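# Set the shelf board level on the cabinet's four pegs

## Task

Place the shelf board inside the cabinet so it sits flat and level on all four shelf pegs, then release it. At the end the entire hand and arm must be out of the cabinet, the hand at least about a fingernail's width clear of the cabinet's sides, back and roof, and the arm must be still. The gripper must not be holding any loose object when the result is checked, and the board must stay in place on its own, without the robot supporting it.

## Robot and tools

Robot: one arm with six revolute joints and a two-finger gripper, seen by three cameras: cam_high, cam_low and cam_wrist, each 504x504 pixels. Its base may be slightly tilted relative to the table.

Frames. The scene frame has its origin on the table surface directly under the arm's base; +z is up, and looking along +x, +y is to the left. The gripper's fingers point along its own +x axis and close along its y axis. end_effector_position marks the spot between the finger pads, 3 to 4 cm behind the fingertips. The printed hand position can be off, more so at long reach.

execute_actions takes "actions", a list holding one item or nothing, plus an optional "pictures" boolean. An empty list sends nothing and reports the current state with camera images. Images otherwise come only when "pictures": true.
- A motion item is {"rows": [...], "steps": n}. There is a single list of rows for the one arm: 1 to 15 rows, each exactly 7 numbers. Each row is absolute joint targets, not offsets and not Cartesian: waist, shoulder, elbow, wrist pitch, wrist yaw, wrist roll in radians (same convention as the Joint positions line), then the gripper opening. steps is 4 to 15 (default 15); each step is 1/30 s and uses one row, and the final row repeats if rows run out.
- Joint ranges: waist -3.054 to 3.054, shoulder 0.000 to 3.142, elbow 0.000 to 2.356, wrist pitch -1.571 to 1.571, wrist yaw -1.571 to 1.571, wrist roll -3.142 to 3.142. True ends may differ by up to 0.010. A target more than 0.010 beyond an end, and beyond the joint's last reported angle, gets the whole call rejected and nothing moves. Targets past the real end are clipped there and may produce a "joint sent to its limit" line, possibly about an earlier action; its absence does not prove there is room left.
- Opening: -1 to 1, +1 fully open (pad gap 0.088 m); empty fingers touch near -0.80, and values below that close no further. Closing fully needs roughly 0.5 s or more.
- A wait item is {"steps": n} with no rows, n up to 300; it commands nothing new and returns after n steps counted from the previous result, including your reply time.

Motion behaviour. Each step, each joint's target is held within a lead of its measured angle: 0.211 rad for waist, shoulder and elbow, 0.213 wrist pitch, 0.267 wrist yaw, 0.228 wrist roll. If the targets would move the gripper more than 70 mm from where it is, all are pulled back toward the measured angles. So big moves take several calls. Friction can leave a joint short of its target, especially at full reach, and tiny changes may not happen at all; check Joint positions after each move. The result is captured 4 steps before an action finishes; those steps, and continued travel toward the last row, run while you think and write. Motion toward the last target stops once the arm has barely moved for a while or a step is HELD; fingers already opening or closing keep going.

Gripping. grip_measured shows the actual finger opening in command units. To keep hold, command an opening clearly lower than grip_measured; a bigger gap squeezes harder, up to about 34 N per pad (some grippers less). Readings may carry a fixed error of around 1 mm. Slamming the fingers shut can press harder and even bounce them open.

Result lines: the state line (end_effector_position in m, end_effector_quat_wxyz, linear and angular velocities in m/s and rad/s, scene frame); Joint positions and Joint velocities (six joints in row order, rad and rad/s, then finger gap in m and m/s); grip_measured. "joint command not followed" means the clearance check altered or blocked targets (mounting blocks and posts count as arm). HELD flags steps where your row was partly or wholly not sent. A torque fault happens if contact torque hits a load limit (waist 18.2, shoulder 22.5, elbow 22.4, wrist pitch 5.92, wrist yaw 5.9, wrist roll 5.54 N m, held weight included): the arm freezes 10 s and the rest of the call is dropped. Carrying loads heats motors; MOTOR HOT appears from 50 °C, and at 95 °C an OVER-TEMPERATURE FAULT holds the arm; if it does not cool within 30 to 60 s, power cuts and the arm goes limp. Avoid all stops.

zoom_image: {"camera": one of cam_high, cam_low, cam_wrist, "region": [x0, y0, x1, y1]} in pixels of that camera's most recent full image, origin at top-left, at most 504 by 504. Returns an enlarged view.

finished_scene: {"scene": current scene number}. Replying with no tool call ends everything.

Cautions: occasional tugs on a held part or pushes on loose items may occur. Never let anything leave the table. Avoid drops, slips, slams, hard collisions and forceful pushes; move smoothly. Before finishing, release the board on the pegs, withdraw the hand fully clear of the cabinet and let the arm settle.

Each tool is called as a command line: name --argument value for each argument, lists and objects as JSON in quotes; but a table of rows of numbers goes row by row, as --pt "numbers of a row", without its own name.

## Session

execute_actions --actions '[]'

Scene clock: 0.00 s of 4500.00 s.
end_effector_position=(+0.1106, +0.3523, +0.1883) grip_measured=+0.838 end_effector_quat_wxyz=(+0.183, +0.845, +0.256, -0.432) end_effector_velocity=(-0.002, -0.002, +0.000) end_effector_angular_velocity=(-0.004, +0.004, +0.006)
Joint positions: [ 0.895  0.623  1.089 -0.873 -0.128 -2.612  0.08 ]
Joint velocities: [-0.002 -0.007 -0.002 -0.007 -0.007 -0.007 -0.   ]
Motor temperatures (°C, as the motors report them): [19 18 19 20 19 21]
Heat: hottest wrist roll 21 °C (+0.0 °C/min).

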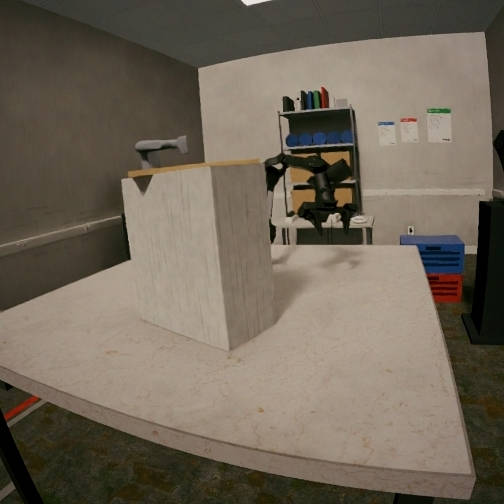

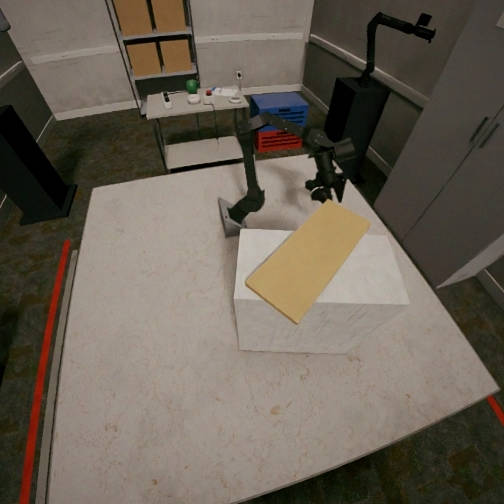

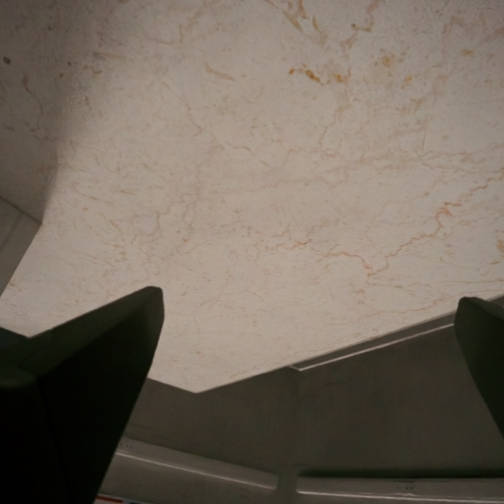

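execute_actions --actions '[{"rows":[[0.895,0.3,0.6,-0.3,0,0,1]]}]'

execute_actions --actions '[{"steps":60}]' --pictures true

Scene clock: 0.60 s of 4500.00 s.
end_effector_position=(+0.1274, +0.3300, +0.1779) grip_measured=+0.998 end_effector_quat_wxyz=(-0.186, +0.887, +0.220, -0.361) end_effector_velocity=(+0.039, -0.035, -0.091) end_effector_angular_velocity=(+1.231, +0.984, -1.084)
Joint positions: [ 0.896  0.315  0.632 -0.347 -0.006 -1.926  0.088]
Joint velocities: [-0.002 -0.002 -0.418  0.418  0.022  1.912  0.001]
Motor temperatures (°C, as the motors report them): [19 18 19 20 19 21]
Heat: hottest wrist roll 21 °C (+0.0 °C/min).
Steps of this call (steps 1 to 7: nothing new was sent; steps 8 to 18: the first 11 steps of this action). Readings (joint positions):
8: [0.896 0.595 1.058 -0.819 -0.108 -2.565]
9: [0.896 0.548 1.002 -0.751 -0.072 -2.498]
11: [0.896 0.433 0.888 -0.647 -0.036 -2.373]
15: [0.896 0.318 0.703 -0.415 -0.012 -2.117]
18: the state above

Scene clock: 2.60 s of 4500.00 s.
end_effector_position=(+0.1280, +0.3329, +0.1806) grip_measured=+1.000 end_effector_quat_wxyz=(+0.838, -0.347, +0.154, +0.392) end_effector_velocity=(-0.001, -0.001, -0.001) end_effector_angular_velocity=(-0.007, +0.001, +0.006)
Joint positions: [ 0.896  0.305  0.614 -0.301 -0.003 -0.002  0.088]
Joint velocities: [-0.002 -0.007 -0.002 -0.007 -0.007 -0.007  0.   ]
Motor temperatures (°C, as the motors report them): [19 18 20 20 19 21]
Heat: hottest wrist roll 21 °C (+0.0 °C/min).
Kept back: nothing.
Steps of this call (steps 1 to 4: the last 4 steps of your previous action; steps 5 to 60: the robot went on to your last target). Readings (joint positions):
1: [0.896 0.314 0.622 -0.334 -0.006 -1.864]
2: [0.896 0.314 0.617 -0.324 -0.005 -1.800]
4: [0.896 0.310 0.615 -0.311 -0.005 -1.674]
8: [0.896 0.306 0.615 -0.303 -0.004 -1.424]
60: the state above
The arm was judged still, so your last target was given up. Only a new action makes it travel on or press farther. Fingers that are still opening or closing keep moving.

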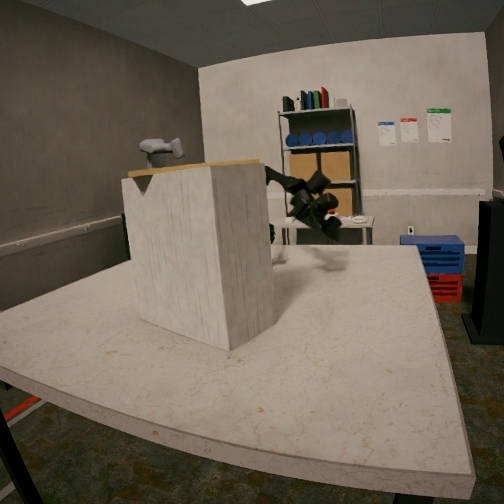

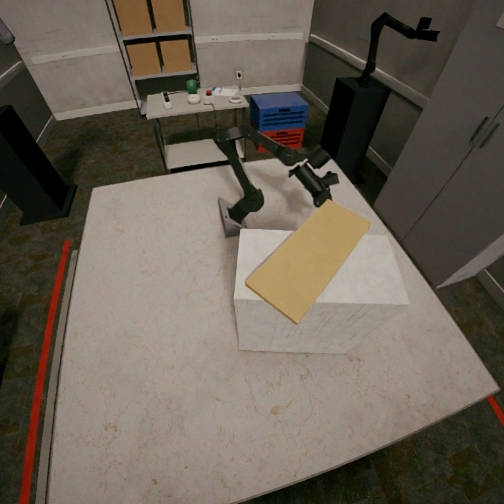

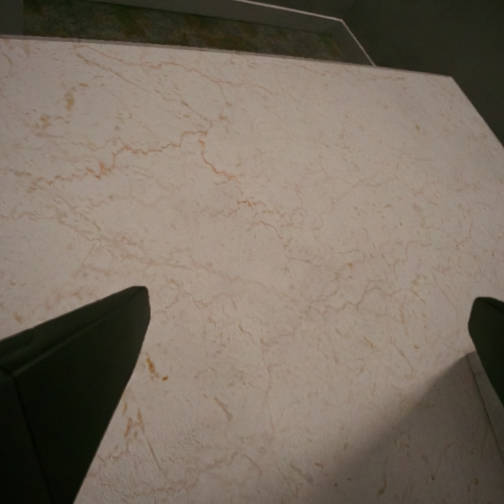

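execute_actions --actions '[{"rows":[[0.8,0,0.8,-0.8,0,0.785,1],[0.8,0,0.8,-0.8,0,0.785,1],[0.8,0,0.8,-0.8,0,0.785,1],[0.7,0,0.8,-0.8,0,0.785,1],[0.6,0,0.8,-0.8,0,0.785,1],[0,0,0.8,-0.8,0,0.785,1]]}]'

execute_actions --actions '[{"steps":25}]' --pictures true

Scene clock: 3.23 s of 4500.00 s.
end_effector_position=(+0.0917, +0.2607, +0.2698) grip_measured=+1.000 end_effector_quat_wxyz=(+0.977, -0.073, +0.115, +0.163) end_effector_velocity=(+0.084, -0.178, +0.039) end_effector_angular_velocity=(+1.428, -0.380, -1.946)
Joint positions: [ 0.43   0.004  0.802 -0.768 -0.     0.629  0.088]
Joint velocities: [-1.717  0.042 -0.022 -0.403 -0.007  1.736  0.   ]
Motor temperatures (°C, as the motors report them): [19 18 20 20 19 21]
Heat: hottest wrist roll 21 °C (+0.0 °C/min).
joint sent to its limit — the command would take joint 2 (shoulder) past its lower limit, so that joint was sent only as far as its limit.
Steps of this call (steps 1 to 8: nothing new was sent; steps 9 to 19: the first 11 steps of this action). Readings (joint positions):
9: [0.888 0.287 0.630 -0.339 -0.004 0.034]
10: [0.870 0.258 0.649 -0.395 -0.003 0.084]
12: [0.828 0.167 0.703 -0.487 -0.003 0.191]
16: [0.604 0.019 0.798 -0.693 -0.000 0.443]
19: the state above

Scene clock: 4.07 s of 4500.00 s.
end_effector_position=(+0.1006, +0.2258, +0.2945) grip_measured=+1.000 end_effector_quat_wxyz=(+1.000, -0.001, -0.010, -0.007) end_effector_velocity=(-0.000, -0.002, +0.003) end_effector_angular_velocity=(-0.022, -0.022, -0.013)
Joint positions: [ 0.005  0.006  0.801 -0.798 -0.002  0.783  0.088]
Joint velocities: [-0.002 -0.002 -0.002  0.007  0.022 -0.022  0.   ]
Motor temperatures (°C, as the motors report them): [19 18 20 20 19 21]
Heat: hottest wrist roll 21 °C (+0.0 °C/min).
joint sent to its limit — the command would take joint 2 (shoulder) past its lower limit, so that joint was sent only as far as its limit.
Kept back: nothing.
Steps of this call (steps 1 to 4: the last 4 steps of your previous action; steps 5 to 25: the robot went on to your last target). Readings (joint positions):
1: [0.372 0.005 0.801 -0.778 -0.001 0.676]
2: [0.314 0.005 0.801 -0.783 -0.001 0.708]
4: [0.199 0.006 0.801 -0.789 -0.001 0.746]
8: [0.043 0.006 0.801 -0.797 -0.001 0.774]
25: the state above

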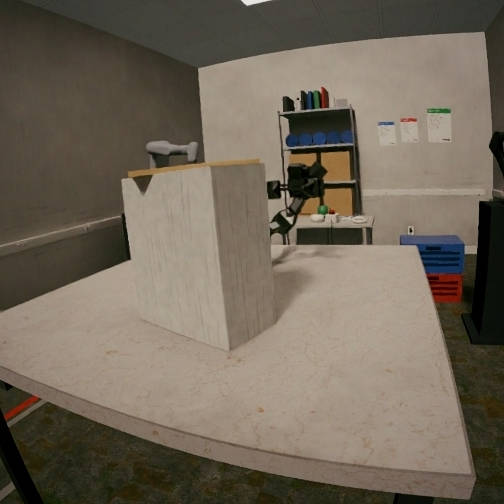

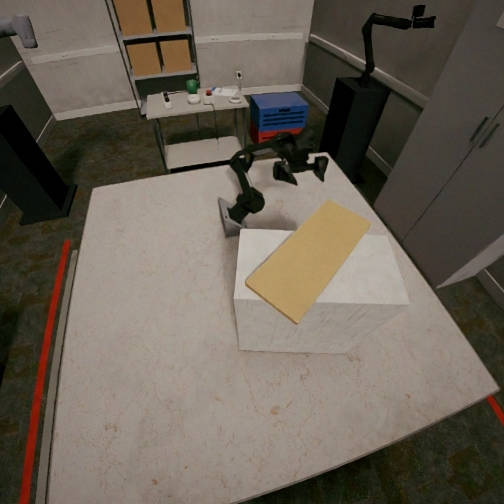

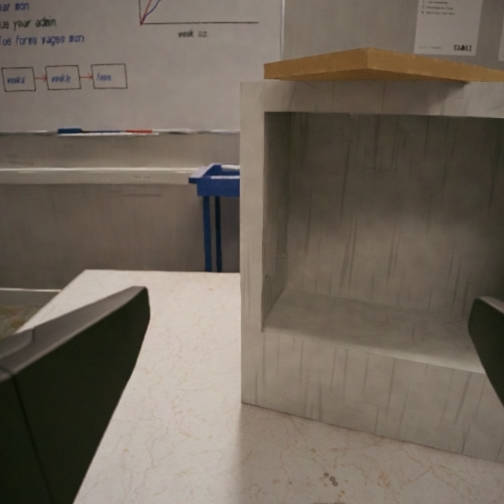

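execute_actions --actions '[{"rows":[[0,0,0.8,-1.09,0.28,0.75,1]]}]'

execute_actions --actions '[{"steps":10}]' --pictures true

Scene clock: 4.80 s of 4500.00 s.
end_effector_position=(+0.0856, +0.1554, +0.2807) grip_measured=+1.000 end_effector_quat_wxyz=(+0.979, -0.032, -0.003, -0.200) end_effector_velocity=(-0.007, -0.017, -0.002) end_effector_angular_velocity=(-0.023, -0.000, -0.097)
Joint positions: [ 0.004  0.004  0.801 -1.081  0.27   0.753  0.088]
Joint velocities: [-0.007 -0.002 -0.002 -0.066  0.066 -0.007  0.   ]
Motor temperatures (°C, as the motors report them): [19 18 20 20 19 21]
Heat: hottest wrist roll 21 °C (+0.0 °C/min).
joint sent to its limit — the command would take joint 2 (shoulder) past its lower limit, so that joint was sent only as far as its limit.
Steps of this call (steps 1 to 11: the robot went on to your last target; steps 12 to 22: the first 11 steps of this action). Readings (joint positions):
12: [0.005 0.006 0.804 -0.831 0.043 0.777]
13: [0.004 0.005 0.808 -0.898 0.124 0.770]
15: [0.004 0.004 0.805 -1.002 0.205 0.761]
19: [0.004 0.004 0.801 -1.065 0.259 0.754]
22: the state above

Scene clock: 5.13 s of 4500.00 s.
end_effector_position=(+0.0849, +0.1539, +0.2805) grip_measured=+1.000 end_effector_quat_wxyz=(+0.978, -0.033, -0.003, -0.205) end_effector_velocity=(+0.000, -0.000, +0.002) end_effector_angular_velocity=(-0.022, -0.003, -0.002)
Joint positions: [ 0.004  0.004  0.801 -1.088  0.276  0.752  0.088]
Joint velocities: [-0.002 -0.002 -0.002  0.007  0.007 -0.022  0.   ]
Motor temperatures (°C, as the motors report them): [19 18 20 20 19 21]
Heat: hottest wrist roll 21 °C (+0.0 °C/min).
joint sent to its limit — the command would take joint 2 (shoulder) past its lower limit, so that joint was sent only as far as its limit.
Kept back: nothing.
Steps of this call (steps 1 to 4: the last 4 steps of your previous action; steps 5 to 10: the robot went on to your last target). Readings (joint positions):
1: [0.004 0.004 0.801 -1.082 0.272 0.753]
2: [0.004 0.004 0.801 -1.083 0.274 0.752]
4: [0.004 0.004 0.801 -1.087 0.275 0.752]
8: [0.004 0.004 0.801 -1.087 0.276 0.752]
10: the state above

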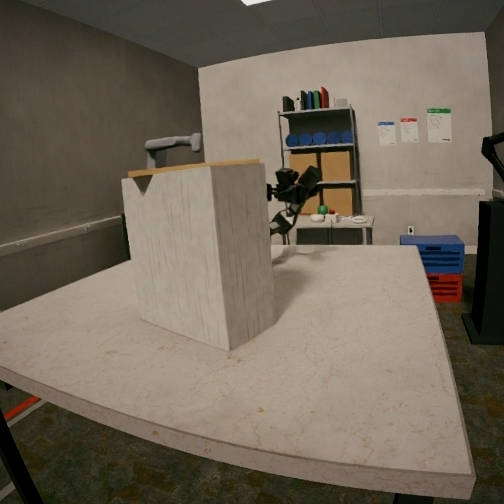

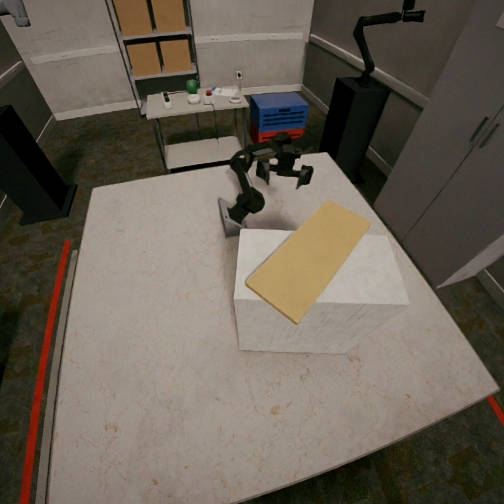

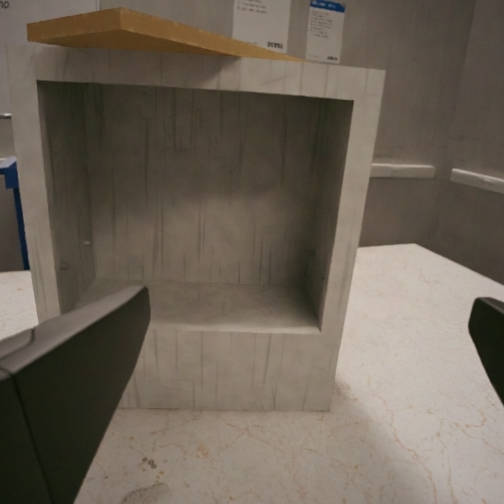

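zoom_image --camera "cam_wrist" --region '[0,0,400,400]'

zoom_image --camera "cam_low" --region '[200,150,420,370]'

Region (0, 0, 400, 400) of cam_wrist's 504x504 image, scaled by 1.260, with more detail than that image has.

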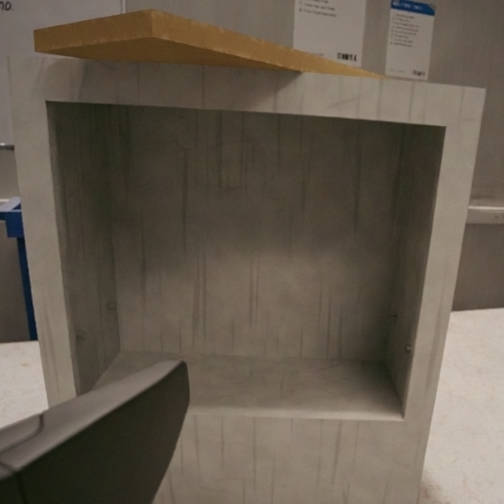

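Region (200, 150, 420, 370) of cam_low's 504x504 image, scaled by 2.291, with more detail than that image has.

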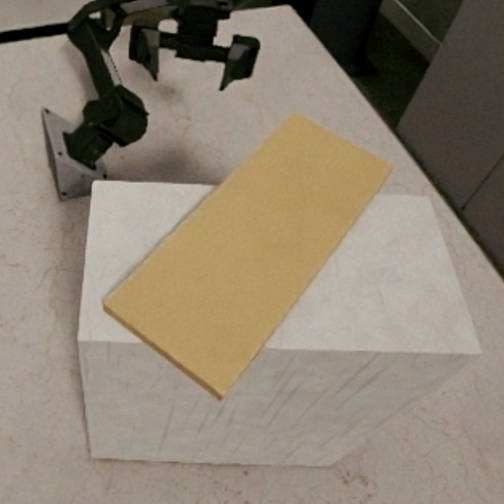

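execute_actions --actions '[{"rows":[[-0.68,0.5,0.8,-0.18,-0.563,-0.87,1]]}]'

execute_actions --actions '[{"rows":[[-0.68,0.769,0.8,-0.18,-0.563,-0.87,1]]}]'

execute_actions --actions '[{"steps":15}]' --pictures true

Scene clock: 6.43 s of 4500.00 s.
end_effector_position=(+0.1998, +0.1914, +0.3446) grip_measured=+1.000 end_effector_quat_wxyz=(+0.944, -0.317, +0.017, -0.094) end_effector_velocity=(+0.055, +0.086, +0.306) end_effector_angular_velocity=(-2.589, -0.598, +0.673)
Joint positions: [-0.593  0.481  0.798 -0.453 -0.465  0.065  0.088]
Joint velocities: [-1.096  0.315 -0.061  1.751 -0.945 -1.927  0.   ]
Motor temperatures (°C, as the motors report them): [19 18 20 20 19 21]
Heat: hottest wrist roll 21 °C (+0.0 °C/min).
joint sent to its limit — the command would take joint 2 (shoulder) past its lower limit, so that joint was sent only as far as its limit.
Steps of this call (steps 1 to 15: the robot went on to your last target; steps 16 to 28: nothing new was sent; steps 29 to 39: the first 11 steps of this action). Readings (joint positions):
29: [-0.025 0.030 0.801 -1.062 0.230 0.702]
30: [-0.086 0.072 0.802 -0.989 0.146 0.635]
32: [-0.206 0.192 0.809 -0.859 -0.005 0.507]
36: [-0.437 0.410 0.808 -0.625 -0.300 0.256]
39: the state above

Scene clock: 6.93 s of 4500.00 s.
end_effector_position=(+0.2525, +0.1490, +0.3738) grip_measured=+1.000 end_effector_quat_wxyz=(+0.729, -0.678, +0.061, -0.073) end_effector_velocity=(-0.007, +0.038, +0.023) end_effector_angular_velocity=(-0.752, +0.077, +0.092)
Joint positions: [-0.677  0.77   0.793 -0.181 -0.559 -0.808  0.088]
Joint velocities: [-0.002 -0.037  0.061  0.037 -0.037 -0.681  0.   ]
Motor temperatures (°C, as the motors report them): [19 18 20 20 19 21]
Heat: hottest wrist roll 21 °C (+0.0 °C/min).
Steps of this call (steps 1 to 4: the last 4 steps of your previous action; steps 5 to 15: the first 11 steps of this action). Readings (joint positions):
5: [-0.664 0.517 0.804 -0.229 -0.547 -0.251]
6: [-0.666 0.555 0.815 -0.205 -0.556 -0.314]
8: [-0.670 0.656 0.824 -0.190 -0.557 -0.440]
12: [-0.677 0.766 0.793 -0.193 -0.557 -0.693]
15: the state above

Scene clock: 7.43 s of 4500.00 s.
end_effector_position=(+0.2523, +0.1504, +0.3748) grip_measured=+1.000 end_effector_quat_wxyz=(+0.708, -0.700, +0.061, -0.071) end_effector_velocity=(+0.000, +0.003, -0.001) end_effector_angular_velocity=(-0.010, +0.009, +0.019)
Joint positions: [-0.677  0.769  0.796 -0.18  -0.56  -0.867  0.088]
Joint velocities: [-0.002 -0.002 -0.002  0.007 -0.022 -0.007  0.   ]
Motor temperatures (°C, as the motors report them): [19 18 20 20 19 21]
Heat: hottest wrist roll 21 °C (+0.0 °C/min).
Kept back: nothing.
Steps of this call (steps 1 to 4: the last 4 steps of your previous action; steps 5 to 15: the robot went on to your last target). Readings (joint positions):
1: [-0.677 0.769 0.795 -0.180 -0.560 -0.826]
2: [-0.677 0.769 0.796 -0.180 -0.560 -0.838]
4: [-0.677 0.769 0.796 -0.180 -0.560 -0.853]
8: [-0.677 0.769 0.796 -0.180 -0.560 -0.864]
15: the state above

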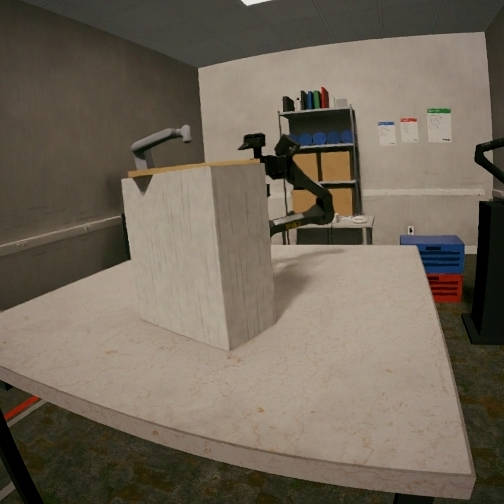

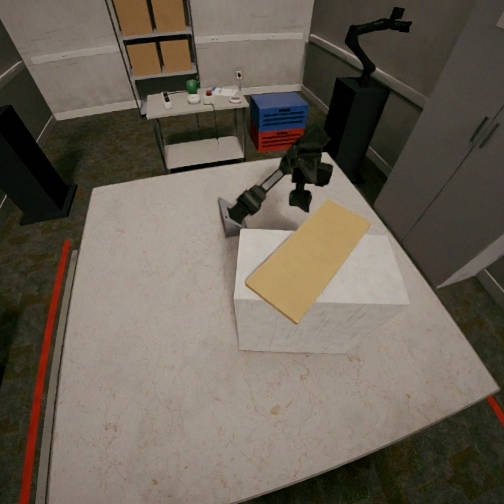

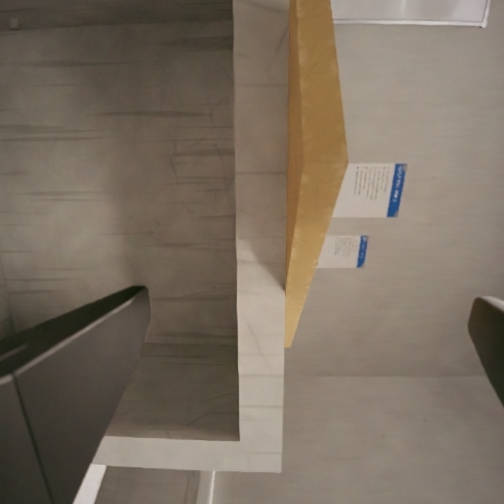

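execute_actions --actions '[{"rows":[[-0.65,0.81,0.82,-0.16,-0.53,-0.86,1],[-0.62,0.85,0.84,-0.13,-0.5,-0.86,1],[-0.6,0.89,0.86,-0.11,-0.48,-0.86,1],[-0.57,0.93,0.88,-0.09,-0.455,-0.85,1],[-0.54,0.97,0.9,-0.07,-0.43,-0.85,1],[-0.52,1.01,0.92,-0.045,-0.4,-0.84,1],[-0.49,1.05,0.94,-0.02,-0.375,-0.84,1],[-0.465,1.096,0.964,0,-0.351,-0.838,1]]}]'

execute_actions --actions '[{"steps":15}]' --pictures true

Scene clock: 8.07 s of 4500.00 s.
end_effector_position=(+0.3281, +0.1489, +0.3900) grip_measured=+1.000 end_effector_quat_wxyz=(+0.707, -0.701, +0.065, -0.068) end_effector_velocity=(+0.123, -0.062, -0.055) end_effector_angular_velocity=(+0.114, +0.182, -0.133)
Joint positions: [-0.487  1.068  0.941 -0.02  -0.376 -0.843  0.088]
Joint velocities: [0.247 0.466 0.1   0.125 0.212 0.022 0.   ]
Motor temperatures (°C, as the motors report them): [19 18 20 21 19 21]
Heat: hottest wrist pitch 21 °C (+0.0 °C/min).
Steps of this call (steps 1 to 8: the robot went on to your last target; steps 9 to 19: the first 11 steps of this action). Readings (joint positions):
9: [-0.675 0.773 0.798 -0.179 -0.557 -0.868]
10: [-0.665 0.784 0.803 -0.169 -0.546 -0.867]
12: [-0.631 0.836 0.831 -0.134 -0.509 -0.863]
16: [-0.535 0.985 0.907 -0.054 -0.415 -0.848]
19: the state above

Scene clock: 8.57 s of 4500.00 s.
end_effector_position=(+0.3355, +0.1498, +0.3919) grip_measured=+1.000 end_effector_quat_wxyz=(+0.706, -0.702, +0.062, -0.070) end_effector_velocity=(+0.000, -0.002, +0.001) end_effector_angular_velocity=(-0.024, -0.004, -0.006)
Joint positions: [-0.47   1.093  0.956 -0.001 -0.355 -0.84   0.088]
Joint velocities: [-0.002  0.002 -0.002  0.007  0.007 -0.022  0.   ]
Motor temperatures (°C, as the motors report them): [19 18 20 21 19 21]
Heat: hottest wrist pitch 21 °C (+0.0 °C/min).
Kept back: nothing.
Steps of this call (steps 1 to 4: the last 4 steps of your previous action; steps 5 to 15: the robot went on to your last target). Readings (joint positions):
1: [-0.480 1.079 0.943 -0.017 -0.370 -0.842]
2: [-0.476 1.087 0.944 -0.013 -0.365 -0.842]
4: [-0.473 1.093 0.946 -0.008 -0.360 -0.841]
8: [-0.471 1.093 0.955 -0.002 -0.356 -0.840]
15: the state above

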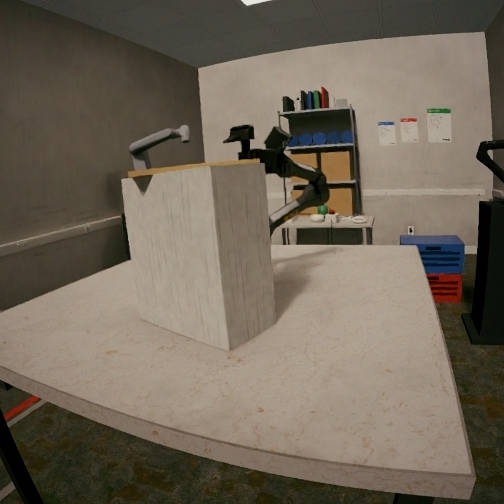

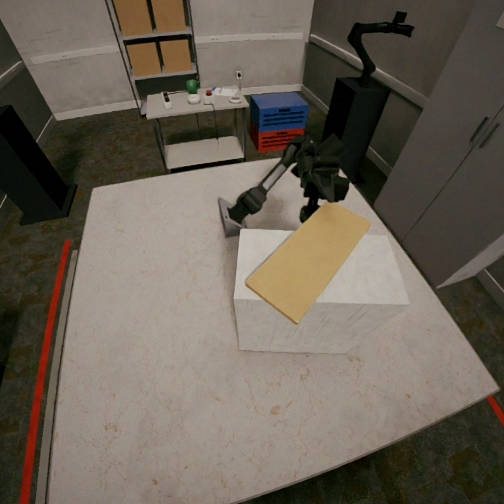

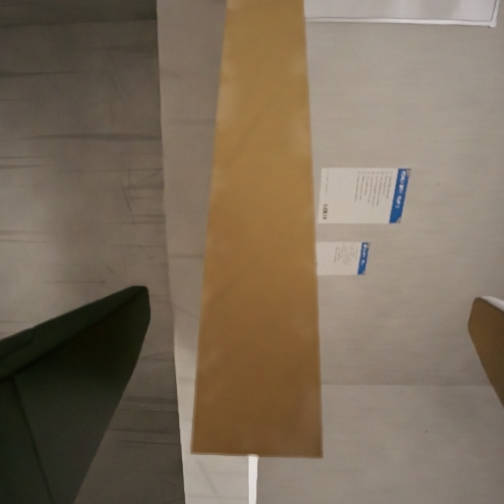

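execute_actions --actions '[{"rows":[[-0.436,1.081,0.925,0.022,-0.324,-0.835,0.2]]}]'

execute_actions --actions '[{"rows":[[-0.436,1.081,0.925,0.022,-0.324,-0.835,-0.2],[-0.436,1.081,0.925,0.022,-0.324,-0.835,-0.3],[-0.436,1.081,0.925,0.022,-0.324,-0.835,-0.4],[-0.436,1.081,0.925,0.022,-0.324,-0.835,-0.45],[-0.436,1.081,0.925,0.022,-0.324,-0.835,-0.5],[-0.436,1.081,0.925,0.022,-0.324,-0.835,-0.6],[-0.436,1.081,0.925,0.022,-0.324,-0.835,-0.9]]}]'

execute_actions --actions '[{"rows":[[-0.36,1.11,1.02,-0.1,-0.18,-0.82,-0.9]],"steps":10}]'

execute_actions --actions '[{"rows":[[-0.29,1.15,1.12,-0.24,-0.03,-0.8,-0.9]],"steps":10}]'

execute_actions --actions '[{"rows":[[-0.22,1.195,1.23,-0.38,0.12,-0.785,-0.9]],"steps":10}]'

execute_actions --actions '[{"rows":[[-0.15,1.246,1.345,-0.528,0.268,-0.762,-0.9]]}]' --pictures true

Scene clock: 9.37 s of 4500.00 s.
end_effector_position=(+0.3373, +0.1533, +0.3863) grip_measured=+0.217 end_effector_quat_wxyz=(+0.704, -0.704, +0.057, -0.070) end_effector_velocity=(-0.002, -0.001, -0.002) end_effector_angular_velocity=(-0.019, +0.005, -0.009)
Joint positions: [-0.441  1.085  0.938  0.02  -0.328 -0.837  0.05 ]
Joint velocities: [ 0.002 -0.007 -0.007 -0.007  0.007 -0.022 -0.009]
Motor temperatures (°C, as the motors report them): [19 18 20 21 20 21]
Heat: hottest wrist pitch 21 °C (+0.0 °C/min).
Steps of this call (steps 1 to 13: the robot went on to your last target; steps 14 to 24: the first 11 steps of this action). Readings (joint positions):
14: [-0.467 1.093 0.955 0.003 -0.348 -0.839]
15: [-0.460 1.091 0.951 0.009 -0.340 -0.839]
17: [-0.448 1.088 0.945 0.014 -0.336 -0.838]
21: [-0.441 1.085 0.939 0.019 -0.330 -0.837]
24: the state above

Scene clock: 9.87 s of 4500.00 s.
end_effector_position=(+0.3379, +0.1531, +0.3825) grip_measured=-0.549 end_effector_quat_wxyz=(+0.705, -0.704, +0.060, -0.065) end_effector_velocity=(-0.001, -0.002, +0.000) end_effector_angular_velocity=(-0.009, -0.007, -0.006)
Joint positions: [-0.435  1.085  0.931  0.018 -0.33  -0.839  0.012]
Joint velocities: [-0.002 -0.002 -0.007  0.007  0.007 -0.007 -0.   ]
Motor temperatures (°C, as the motors report them): [19 18 20 21 20 21]
Heat: hottest wrist pitch 21 °C (+0.0 °C/min).
Steps of this call (steps 1 to 4: the last 4 steps of your previous action; steps 5 to 15: the first 11 steps of this action). Readings (joint positions):
5: [-0.440 1.085 0.937 0.021 -0.328 -0.837]
6: [-0.440 1.085 0.937 0.021 -0.328 -0.837]
8: [-0.440 1.085 0.937 0.021 -0.328 -0.837]
12: [-0.436 1.085 0.934 0.020 -0.329 -0.837]
15: the state above

Scene clock: 10.20 s of 4500.00 s.
end_effector_position=(+0.3435, +0.1574, +0.3829) grip_measured=-0.549 end_effector_quat_wxyz=(+0.706, -0.697, +0.087, -0.095) end_effector_velocity=(+0.004, +0.016, +0.001) end_effector_angular_velocity=(-0.002, +0.020, -0.111)
Joint positions: [-0.37   1.105  1.    -0.08  -0.204 -0.83   0.012]
Joint velocities: [ 0.1    0.022  0.134 -0.198  0.168 -0.007  0.   ]
Motor temperatures (°C, as the motors report them): [19 18 20 21 20 21]
Heat: hottest wrist pitch 21 °C (+0.0 °C/min).
Steps of this call (steps 1 to 4: the last 4 steps of your previous action; steps 5 to 10: the first 6 steps of this action). Readings (joint positions):
5: [-0.426 1.087 0.941 -0.000 -0.307 -0.838]
6: [-0.407 1.092 0.960 -0.034 -0.264 -0.835]
8: [-0.382 1.101 0.986 -0.063 -0.222 -0.832]
10: the state above

Scene clock: 10.53 s of 4500.00 s.
end_effector_position=(+0.3489, +0.1623, +0.3847) grip_measured=-0.549 end_effector_quat_wxyz=(+0.704, -0.687, +0.123, -0.133) end_effector_velocity=(-0.002, +0.011, +0.002) end_effector_angular_velocity=(-0.018, +0.020, -0.153)
Joint positions: [-0.299  1.142  1.101 -0.214 -0.056 -0.812  0.012]
Joint velocities: [ 0.095  0.032  0.149 -0.227  0.198 -0.007 -0.   ]
Motor temperatures (°C, as the motors report them): [19 18 20 21 20 21]
Heat: hottest wrist pitch 21 °C (+0.0 °C/min).
Steps of this call (steps 1 to 4: the last 4 steps of your previous action; steps 5 to 10: the first 6 steps of this action). Readings (joint positions):
5: [-0.353 1.111 1.025 -0.122 -0.163 -0.827]
6: [-0.335 1.120 1.052 -0.161 -0.118 -0.820]
8: [-0.310 1.136 1.086 -0.195 -0.075 -0.813]
10: the state above

Scene clock: 10.87 s of 4500.00 s.
end_effector_position=(+0.3521, +0.1665, +0.3848) grip_measured=-0.549 end_effector_quat_wxyz=(+0.694, -0.680, +0.164, -0.171) end_effector_velocity=(+0.001, +0.010, -0.009) end_effector_angular_velocity=(+0.038, +0.035, -0.154)
Joint positions: [-0.228  1.187  1.207 -0.355  0.093 -0.795  0.012]
Joint velocities: [ 0.11   0.061  0.159 -0.242  0.183  0.066 -0.   ]
Motor temperatures (°C, as the motors report them): [19 18 20 21 20 21]
Heat: hottest wrist pitch 21 °C (+0.0 °C/min).
Steps of this call (steps 1 to 4: the last 4 steps of your previous action; steps 5 to 10: the first 6 steps of this action). Readings (joint positions):
5: [-0.284 1.149 1.128 -0.260 -0.014 -0.807]
6: [-0.266 1.160 1.156 -0.302 0.031 -0.802]
8: [-0.240 1.179 1.191 -0.337 0.074 -0.796]
10: the state above

Scene clock: 11.37 s of 4500.00 s.
end_effector_position=(+0.3515, +0.1725, +0.3834) grip_measured=-0.549 end_effector_quat_wxyz=(+0.677, -0.673, +0.211, -0.212) end_effector_velocity=(-0.005, -0.001, -0.000) end_effector_angular_velocity=(-0.003, +0.005, -0.039)
Joint positions: [-0.15   1.241  1.33  -0.525  0.254 -0.765  0.012]
Joint velocities: [ 0.012  0.002  0.022 -0.051  0.037  0.007  0.   ]
Motor temperatures (°C, as the motors report them): [19 18 20 21 20 21]
Heat: hottest wrist pitch 21 °C (+0.0 °C/min).
Steps of this call (steps 1 to 4: the last 4 steps of your previous action; steps 5 to 15: the first 11 steps of this action). Readings (joint positions):
5: [-0.213 1.197 1.237 -0.406 0.136 -0.787]
6: [-0.195 1.209 1.267 -0.450 0.179 -0.780]
8: [-0.169 1.229 1.302 -0.486 0.220 -0.773]
12: [-0.152 1.241 1.326 -0.517 0.248 -0.767]
15: the state above

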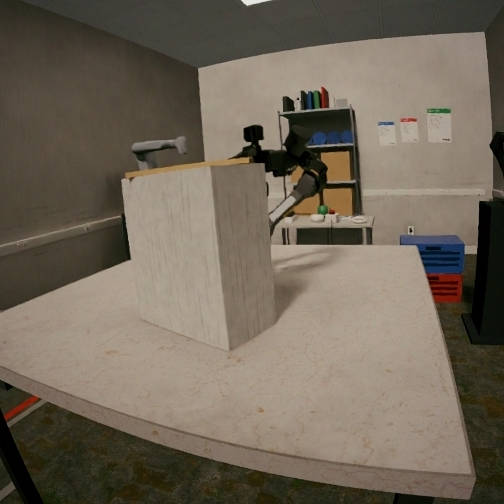

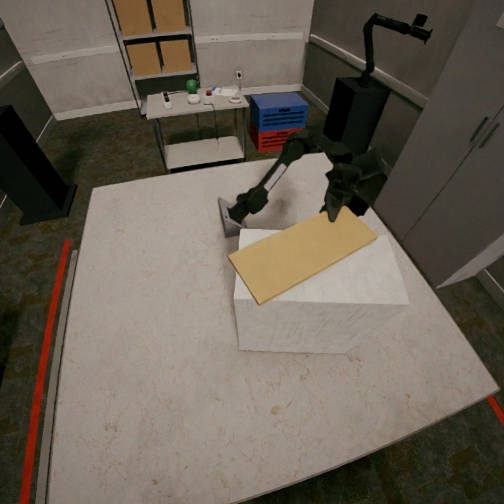

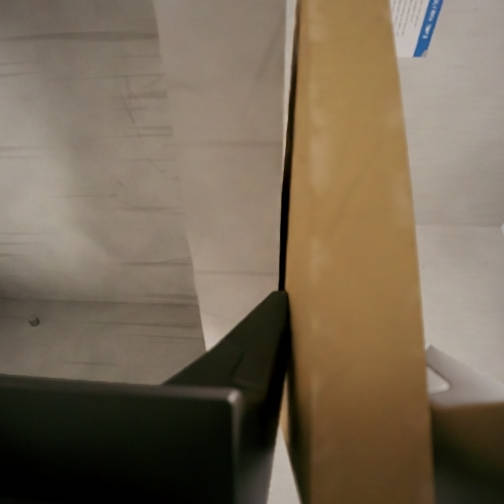

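execute_actions --actions '[{"rows":[[-0.135,1.27,1.38,-0.565,0.3,-0.747,-1],[-0.135,1.27,1.38,-0.565,0.3,-0.747,-1],[-0.12,1.295,1.42,-0.605,0.33,-0.732,-1],[-0.12,1.295,1.42,-0.605,0.33,-0.732,-1],[-0.105,1.32,1.46,-0.645,0.36,-0.716,-1],[-0.105,1.32,1.46,-0.645,0.36,-0.716,-1],[-0.09,1.345,1.5,-0.685,0.39,-0.7,-1],[-0.09,1.345,1.5,-0.685,0.39,-0.7,-1],[-0.077,1.37,1.54,-0.725,0.42,-0.683,-1],[-0.077,1.37,1.54,-0.725,0.42,-0.683,-1],[-0.064,1.4,1.58,-0.765,0.45,-0.665,-1],[-0.064,1.4,1.58,-0.765,0.45,-0.665,-1],[-0.052,1.425,1.62,-0.805,0.48,-0.647,-1],[-0.052,1.425,1.62,-0.805,0.48,-0.647,-1],[-0.04,1.455,1.66,-0.843,0.509,-0.629,-1]]}]'

execute_actions --actions '[{"rows":[[-0.03,1.485,1.705,-0.888,0.53,-0.61,-1],[-0.03,1.485,1.705,-0.888,0.53,-0.61,-1],[-0.022,1.515,1.75,-0.933,0.55,-0.59,-1],[-0.022,1.515,1.75,-0.933,0.55,-0.59,-1],[-0.014,1.545,1.8,-0.98,0.57,-0.57,-1],[-0.014,1.545,1.8,-0.98,0.57,-0.57,-1],[-0.007,1.577,1.845,-1.025,0.59,-0.55,-1],[-0.007,1.577,1.845,-1.025,0.59,-0.55,-1],[0,1.61,1.895,-1.07,0.61,-0.53,-1],[0,1.61,1.895,-1.07,0.61,-0.53,-1],[0.006,1.64,1.945,-1.118,0.627,-0.51,-1],[0.006,1.64,1.945,-1.118,0.627,-0.51,-1],[0.012,1.675,1.995,-1.165,0.643,-0.487,-1],[0.012,1.675,1.995,-1.165,0.643,-0.487,-1],[0.018,1.709,2.045,-1.213,0.659,-0.464,-1]]}]'

execute_actions --actions '[{"steps":20}]' --pictures true

Scene clock: 12.13 s of 4500.00 s.
end_effector_position=(+0.3609, +0.1786, +0.3849) grip_measured=-0.549 end_effector_quat_wxyz=(+0.664, -0.656, +0.254, -0.253) end_effector_velocity=(+0.019, +0.006, -0.014) end_effector_angular_velocity=(+0.052, +0.075, -0.549)
Joint positions: [-0.084  1.354  1.508 -0.704  0.394 -0.694  0.012]
Joint velocities: [ 0.222  0.432  0.667 -0.799  0.476  0.315 -0.   ]
Motor temperatures (°C, as the motors report them): [19 18 20 21 20 21]
Heat: hottest wrist pitch 21 °C (+0.0 °C/min).
Steps of this call (steps 1 to 4: the last 4 steps of your previous action; steps 5 to 12: the robot went on to your last target; steps 13 to 23: the first 11 steps of this action). Readings (joint positions):
13: [-0.147 1.246 1.338 -0.535 0.262 -0.763]
14: [-0.143 1.251 1.347 -0.547 0.272 -0.758]
16: [-0.133 1.269 1.376 -0.575 0.296 -0.747]
20: [-0.104 1.317 1.449 -0.646 0.352 -0.719]
23: the state above

Scene clock: 12.63 s of 4500.00 s.
end_effector_position=(+0.3761, +0.1853, +0.3856) grip_measured=-0.549 end_effector_quat_wxyz=(+0.633, -0.624, +0.325, -0.323) end_effector_velocity=(+0.006, +0.011, +0.003) end_effector_angular_velocity=(+0.018, +0.060, -0.476)
Joint positions: [-0.002  1.586  1.857 -1.05   0.584 -0.541  0.012]
Joint velocities: [ 0.11   0.501  0.833 -0.901  0.286  0.344 -0.   ]
Motor temperatures (°C, as the motors report them): [20 18 20 21 20 21]
Heat: hottest wrist pitch 21 °C (+0.0 °C/min).
Steps of this call (steps 1 to 4: the last 4 steps of your previous action; steps 5 to 15: the first 11 steps of this action). Readings (joint positions):
5: [-0.050 1.425 1.614 -0.813 0.470 -0.646]
6: [-0.043 1.442 1.639 -0.837 0.486 -0.634]
8: [-0.031 1.476 1.689 -0.882 0.512 -0.614]
12: [-0.014 1.539 1.784 -0.977 0.555 -0.573]
15: the state above

Scene clock: 13.30 s of 4500.00 s.
end_effector_position=(+0.3785, +0.1874, +0.3857) grip_measured=-0.549 end_effector_quat_wxyz=(+0.617, -0.609, +0.355, -0.351) end_effector_velocity=(-0.003, -0.005, -0.002) end_effector_angular_velocity=(+0.010, +0.011, -0.021)
Joint positions: [ 0.02   1.693  2.029 -1.227  0.643 -0.465  0.012]
Joint velocities: [-0.007  0.002 -0.002 -0.022 -0.007  0.007 -0.   ]
Motor temperatures (°C, as the motors report them): [20 19 21 21 20 21]
Heat: hottest elbow 21 °C (+0.0 °C/min).
Kept back: nothing.
Steps of this call (steps 1 to 4: the last 4 steps of your previous action; steps 5 to 20: the robot went on to your last target). Readings (joint positions):
1: [0.001 1.600 1.881 -1.074 0.594 -0.531]
2: [0.004 1.616 1.906 -1.100 0.601 -0.520]
4: [0.011 1.646 1.955 -1.150 0.618 -0.499]
8: [0.019 1.682 2.012 -1.210 0.639 -0.473]
20: the state above

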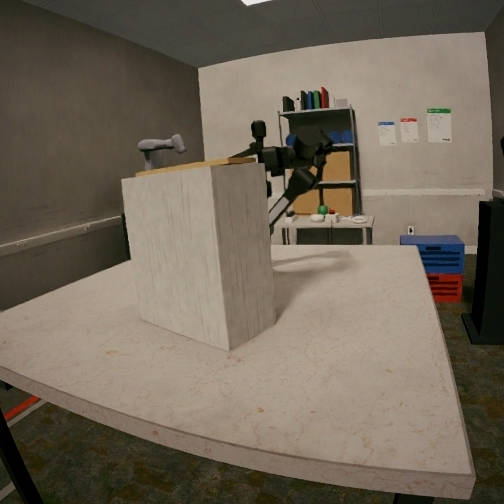

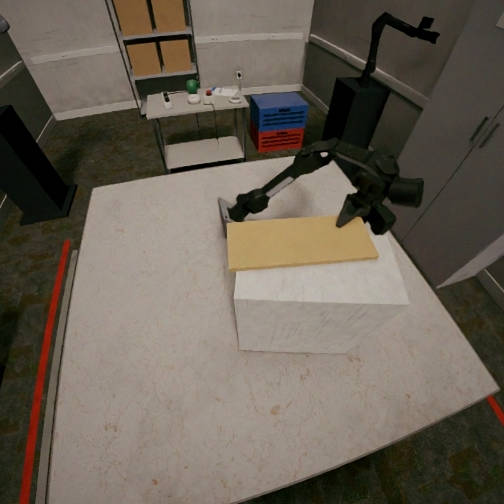

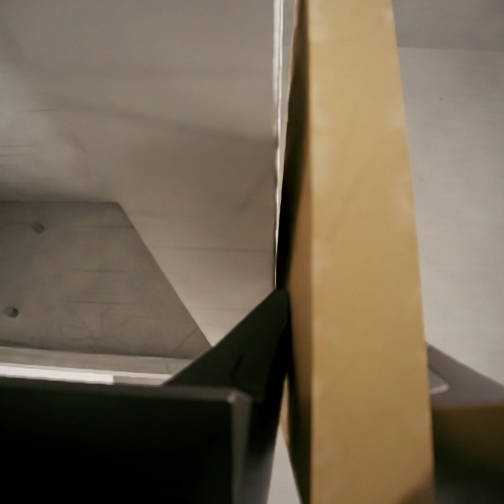

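execute_actions --actions '[{"rows":[[0.02,1.69,2.03,-1.22,0.645,-0.464,0.1]],"steps":10}]'

execute_actions --actions '[{"rows":[[-0.007,1.577,1.845,-1.025,0.59,-0.55,0.1],[-0.007,1.577,1.845,-1.025,0.59,-0.55,0.1],[-0.007,1.577,1.845,-1.025,0.59,-0.55,0.1],[-0.007,1.577,1.845,-1.025,0.59,-0.55,0.1],[-0.04,1.455,1.65,-0.843,0.509,-0.629,0.1],[-0.04,1.455,1.65,-0.843,0.509,-0.629,0.1],[-0.04,1.455,1.65,-0.843,0.509,-0.629,0.1],[-0.04,1.455,1.65,-0.843,0.509,-0.629,0.1],[-0.09,1.345,1.49,-0.685,0.39,-0.7,0.1],[-0.09,1.345,1.49,-0.685,0.39,-0.7,0.1],[-0.09,1.345,1.49,-0.685,0.39,-0.7,0.1],[-0.09,1.345,1.49,-0.685,0.39,-0.7,0.1],[-0.15,1.246,1.335,-0.528,0.268,-0.762,0.1]]}]'

execute_actions --actions '[{"rows":[[-0.22,1.195,1.22,-0.38,0.12,-0.785,0.1],[-0.22,1.195,1.22,-0.38,0.12,-0.785,0.1],[-0.22,1.195,1.22,-0.38,0.12,-0.785,0.1],[-0.22,1.195,1.22,-0.38,0.12,-0.785,0.1],[-0.29,1.15,1.11,-0.24,-0.03,-0.8,0.1],[-0.29,1.15,1.11,-0.24,-0.03,-0.8,0.1],[-0.29,1.15,1.11,-0.24,-0.03,-0.8,0.1],[-0.29,1.15,1.11,-0.24,-0.03,-0.8,0.1],[-0.36,1.11,1.01,-0.1,-0.18,-0.82,0.1],[-0.36,1.11,1.01,-0.1,-0.18,-0.82,0.1],[-0.36,1.11,1.01,-0.1,-0.18,-0.82,0.1],[-0.36,1.11,1.01,-0.1,-0.18,-0.82,0.1],[-0.436,1.081,0.92,0.022,-0.324,-0.835,0.1]]}]'

execute_actions --actions '[{"rows":[[-0.48,1.115,0.89,0.08,-0.365,-0.84,0.1],[-0.48,1.115,0.89,0.08,-0.365,-0.84,0.1],[-0.48,1.115,0.89,0.08,-0.365,-0.84,0.1],[-0.53,1.15,0.86,0.14,-0.41,-0.85,0.1],[-0.53,1.15,0.86,0.14,-0.41,-0.85,0.1],[-0.53,1.15,0.86,0.14,-0.41,-0.85,0.1],[-0.575,1.19,0.83,0.205,-0.455,-0.86,0.1],[-0.575,1.19,0.83,0.205,-0.455,-0.86,0.1],[-0.575,1.19,0.83,0.205,-0.455,-0.86,0.1],[-0.62,1.231,0.8,0.265,-0.495,-0.868,0.1]]}]'

execute_actions --actions '[{"steps":20}]' --pictures true

zoom_image --camera "cam_low" --region '[200,150,420,370]'

Scene clock: 14.07 s of 4500.00 s.
end_effector_position=(+0.3784, +0.1872, +0.3874) grip_measured=-0.315 end_effector_quat_wxyz=(+0.616, -0.609, +0.352, -0.355) end_effector_velocity=(+0.002, +0.005, -0.007) end_effector_angular_velocity=(+0.066, +0.016, +0.047)
Joint positions: [ 0.02   1.693  2.029 -1.223  0.652 -0.465  0.024]
Joint velocities: [-0.002 -0.012 -0.002  0.007 -0.081  0.007  0.172]
Motor temperatures (°C, as the motors report them): [20 19 21 21 20 21]
Heat: hottest elbow 21 °C (+0.0 °C/min).
Steps of this call (steps 1 to 15: the robot went on to your last target; steps 16 to 17: nothing new was sent; steps 18 to 23: the first 6 steps of this action). Readings (joint positions):
18: [0.020 1.693 2.029 -1.227 0.643 -0.465]
19: [0.020 1.693 2.029 -1.227 0.643 -0.465]
21: [0.020 1.693 2.029 -1.226 0.647 -0.465]
23: the state above

Scene clock: 14.57 s of 4500.00 s.
end_effector_position=(+0.3653, +0.1813, +0.3882) grip_measured=+0.099 end_effector_quat_wxyz=(+0.659, -0.648, +0.267, -0.272) end_effector_velocity=(-0.120, -0.094, -0.035) end_effector_angular_velocity=(-0.043, +0.150, +0.281)
Joint positions: [-0.064  1.405  1.589 -0.773  0.446 -0.662  0.044]
Joint velocities: [-0.325 -0.74  -1.116  0.652 -0.505 -0.418  0.001]
Motor temperatures (°C, as the motors report them): [20 19 21 21 20 21]
Heat: hottest elbow 21 °C (+0.0 °C/min).
Steps of this call (steps 1 to 4: the last 4 steps of your previous action; steps 5 to 15: the first 11 steps of this action). Readings (joint positions):
5: [0.019 1.672 1.998 -1.190 0.646 -0.486]
6: [0.012 1.643 1.951 -1.139 0.628 -0.504]
8: [0.002 1.608 1.901 -1.078 0.609 -0.525]
12: [-0.030 1.493 1.726 -0.910 0.539 -0.601]
15: the state above

Scene clock: 15.07 s of 4500.00 s.
end_effector_position=(+0.3488, +0.1587, +0.3842) grip_measured=+0.100 end_effector_quat_wxyz=(+0.709, -0.685, +0.114, -0.123) end_effector_velocity=(-0.065, -0.073, -0.014) end_effector_angular_velocity=(-0.065, -0.007, +0.442)
Joint positions: [-0.323  1.137  1.073 -0.175 -0.101 -0.808  0.044]
Joint velocities: [-0.486 -0.315 -0.691  0.681 -0.784 -0.139 -0.   ]
Motor temperatures (°C, as the motors report them): [20 19 21 21 20 21]
Heat: hottest elbow 21 °C (+0.0 °C/min).
Steps of this call (steps 1 to 4: the last 4 steps of your previous action; steps 5 to 15: the first 11 steps of this action). Readings (joint positions):
5: [-0.139 1.274 1.379 -0.557 0.280 -0.743]
6: [-0.164 1.249 1.334 -0.503 0.229 -0.755]
8: [-0.197 1.219 1.278 -0.445 0.179 -0.769]
12: [-0.267 1.170 1.160 -0.296 0.027 -0.790]
15: the state above

Scene clock: 15.57 s of 4500.00 s.
end_effector_position=(+0.3429, +0.0945, +0.3851) grip_measured=+0.100 end_effector_quat_wxyz=(+0.704, -0.704, +0.061, -0.073) end_effector_velocity=(-0.008, -0.224, -0.004) end_effector_angular_velocity=(+0.044, -0.002, -0.178)
Joint positions: [-0.578  1.194  0.838  0.214 -0.457 -0.859  0.044]
Joint velocities: [-0.481  0.393 -0.281  0.505 -0.344 -0.095  0.   ]
Motor temperatures (°C, as the motors report them): [20 19 21 21 20 21]
Heat: hottest elbow 21 °C (+0.0 °C/min).
Steps of this call (steps 1 to 4: the last 4 steps of your previous action; steps 5 to 15: the first 11 steps of this action). Readings (joint positions):
5: [-0.415 1.097 0.957 -0.012 -0.279 -0.828]
6: [-0.435 1.098 0.941 0.018 -0.304 -0.831]
8: [-0.466 1.109 0.917 0.062 -0.344 -0.837]
12: [-0.532 1.154 0.870 0.151 -0.413 -0.850]
15: the state above

Scene clock: 16.23 s of 4500.00 s.
end_effector_position=(+0.3418, +0.0813, +0.3844) grip_measured=+0.101 end_effector_quat_wxyz=(+0.704, -0.704, +0.059, -0.070) end_effector_velocity=(+0.000, +0.005, +0.001) end_effector_angular_velocity=(-0.018, +0.001, +0.027)
Joint positions: [-0.614  1.22   0.814  0.264 -0.499 -0.865  0.044]
Joint velocities: [-0.002 -0.002 -0.002  0.022 -0.022 -0.007 -0.   ]
Motor temperatures (°C, as the motors report them): [20 19 21 21 20 21]
Heat: hottest elbow 21 °C (+0.0 °C/min).
Kept back: nothing.
Steps of this call (steps 1 to 4: the last 4 steps of your previous action; steps 5 to 20: the robot went on to your last target). Readings (joint positions):
1: [-0.593 1.206 0.830 0.227 -0.465 -0.861]
2: [-0.603 1.213 0.823 0.241 -0.481 -0.861]
4: [-0.611 1.218 0.818 0.252 -0.492 -0.864]
8: [-0.613 1.219 0.814 0.260 -0.496 -0.864]
20: the state above

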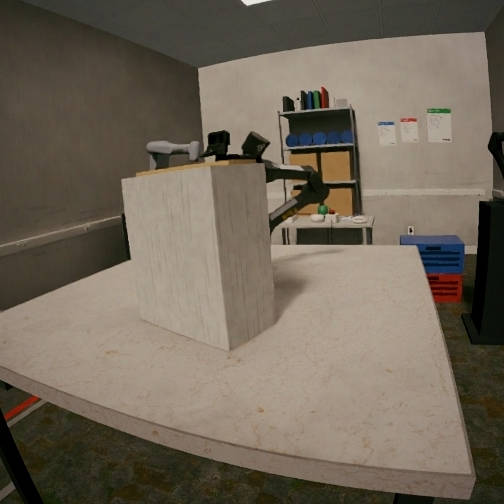

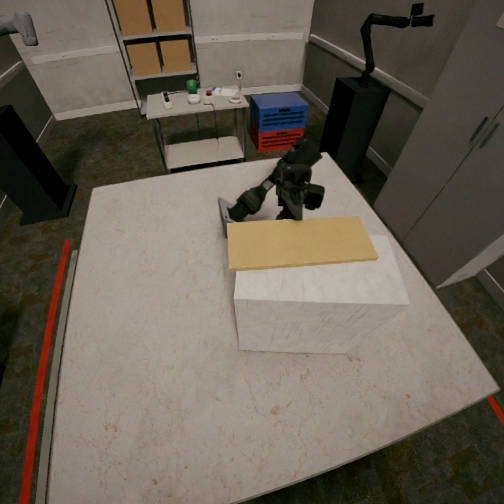

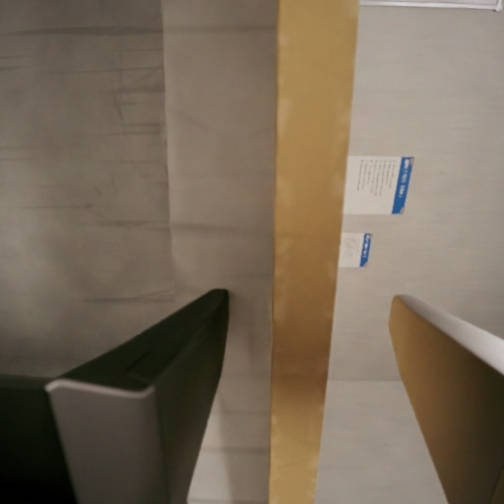

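Region (200, 150, 420, 370) of cam_low's 504x504 image, scaled by 2.291, with more detail than that image has.

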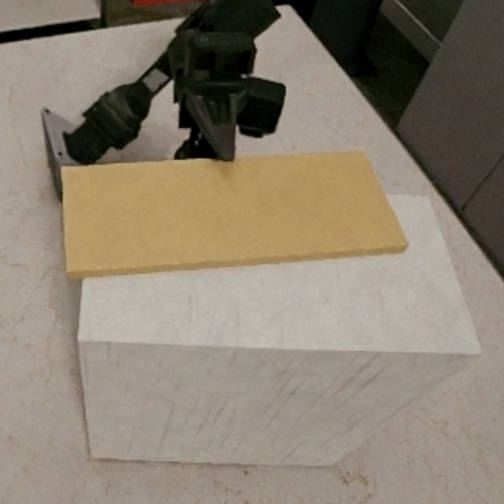

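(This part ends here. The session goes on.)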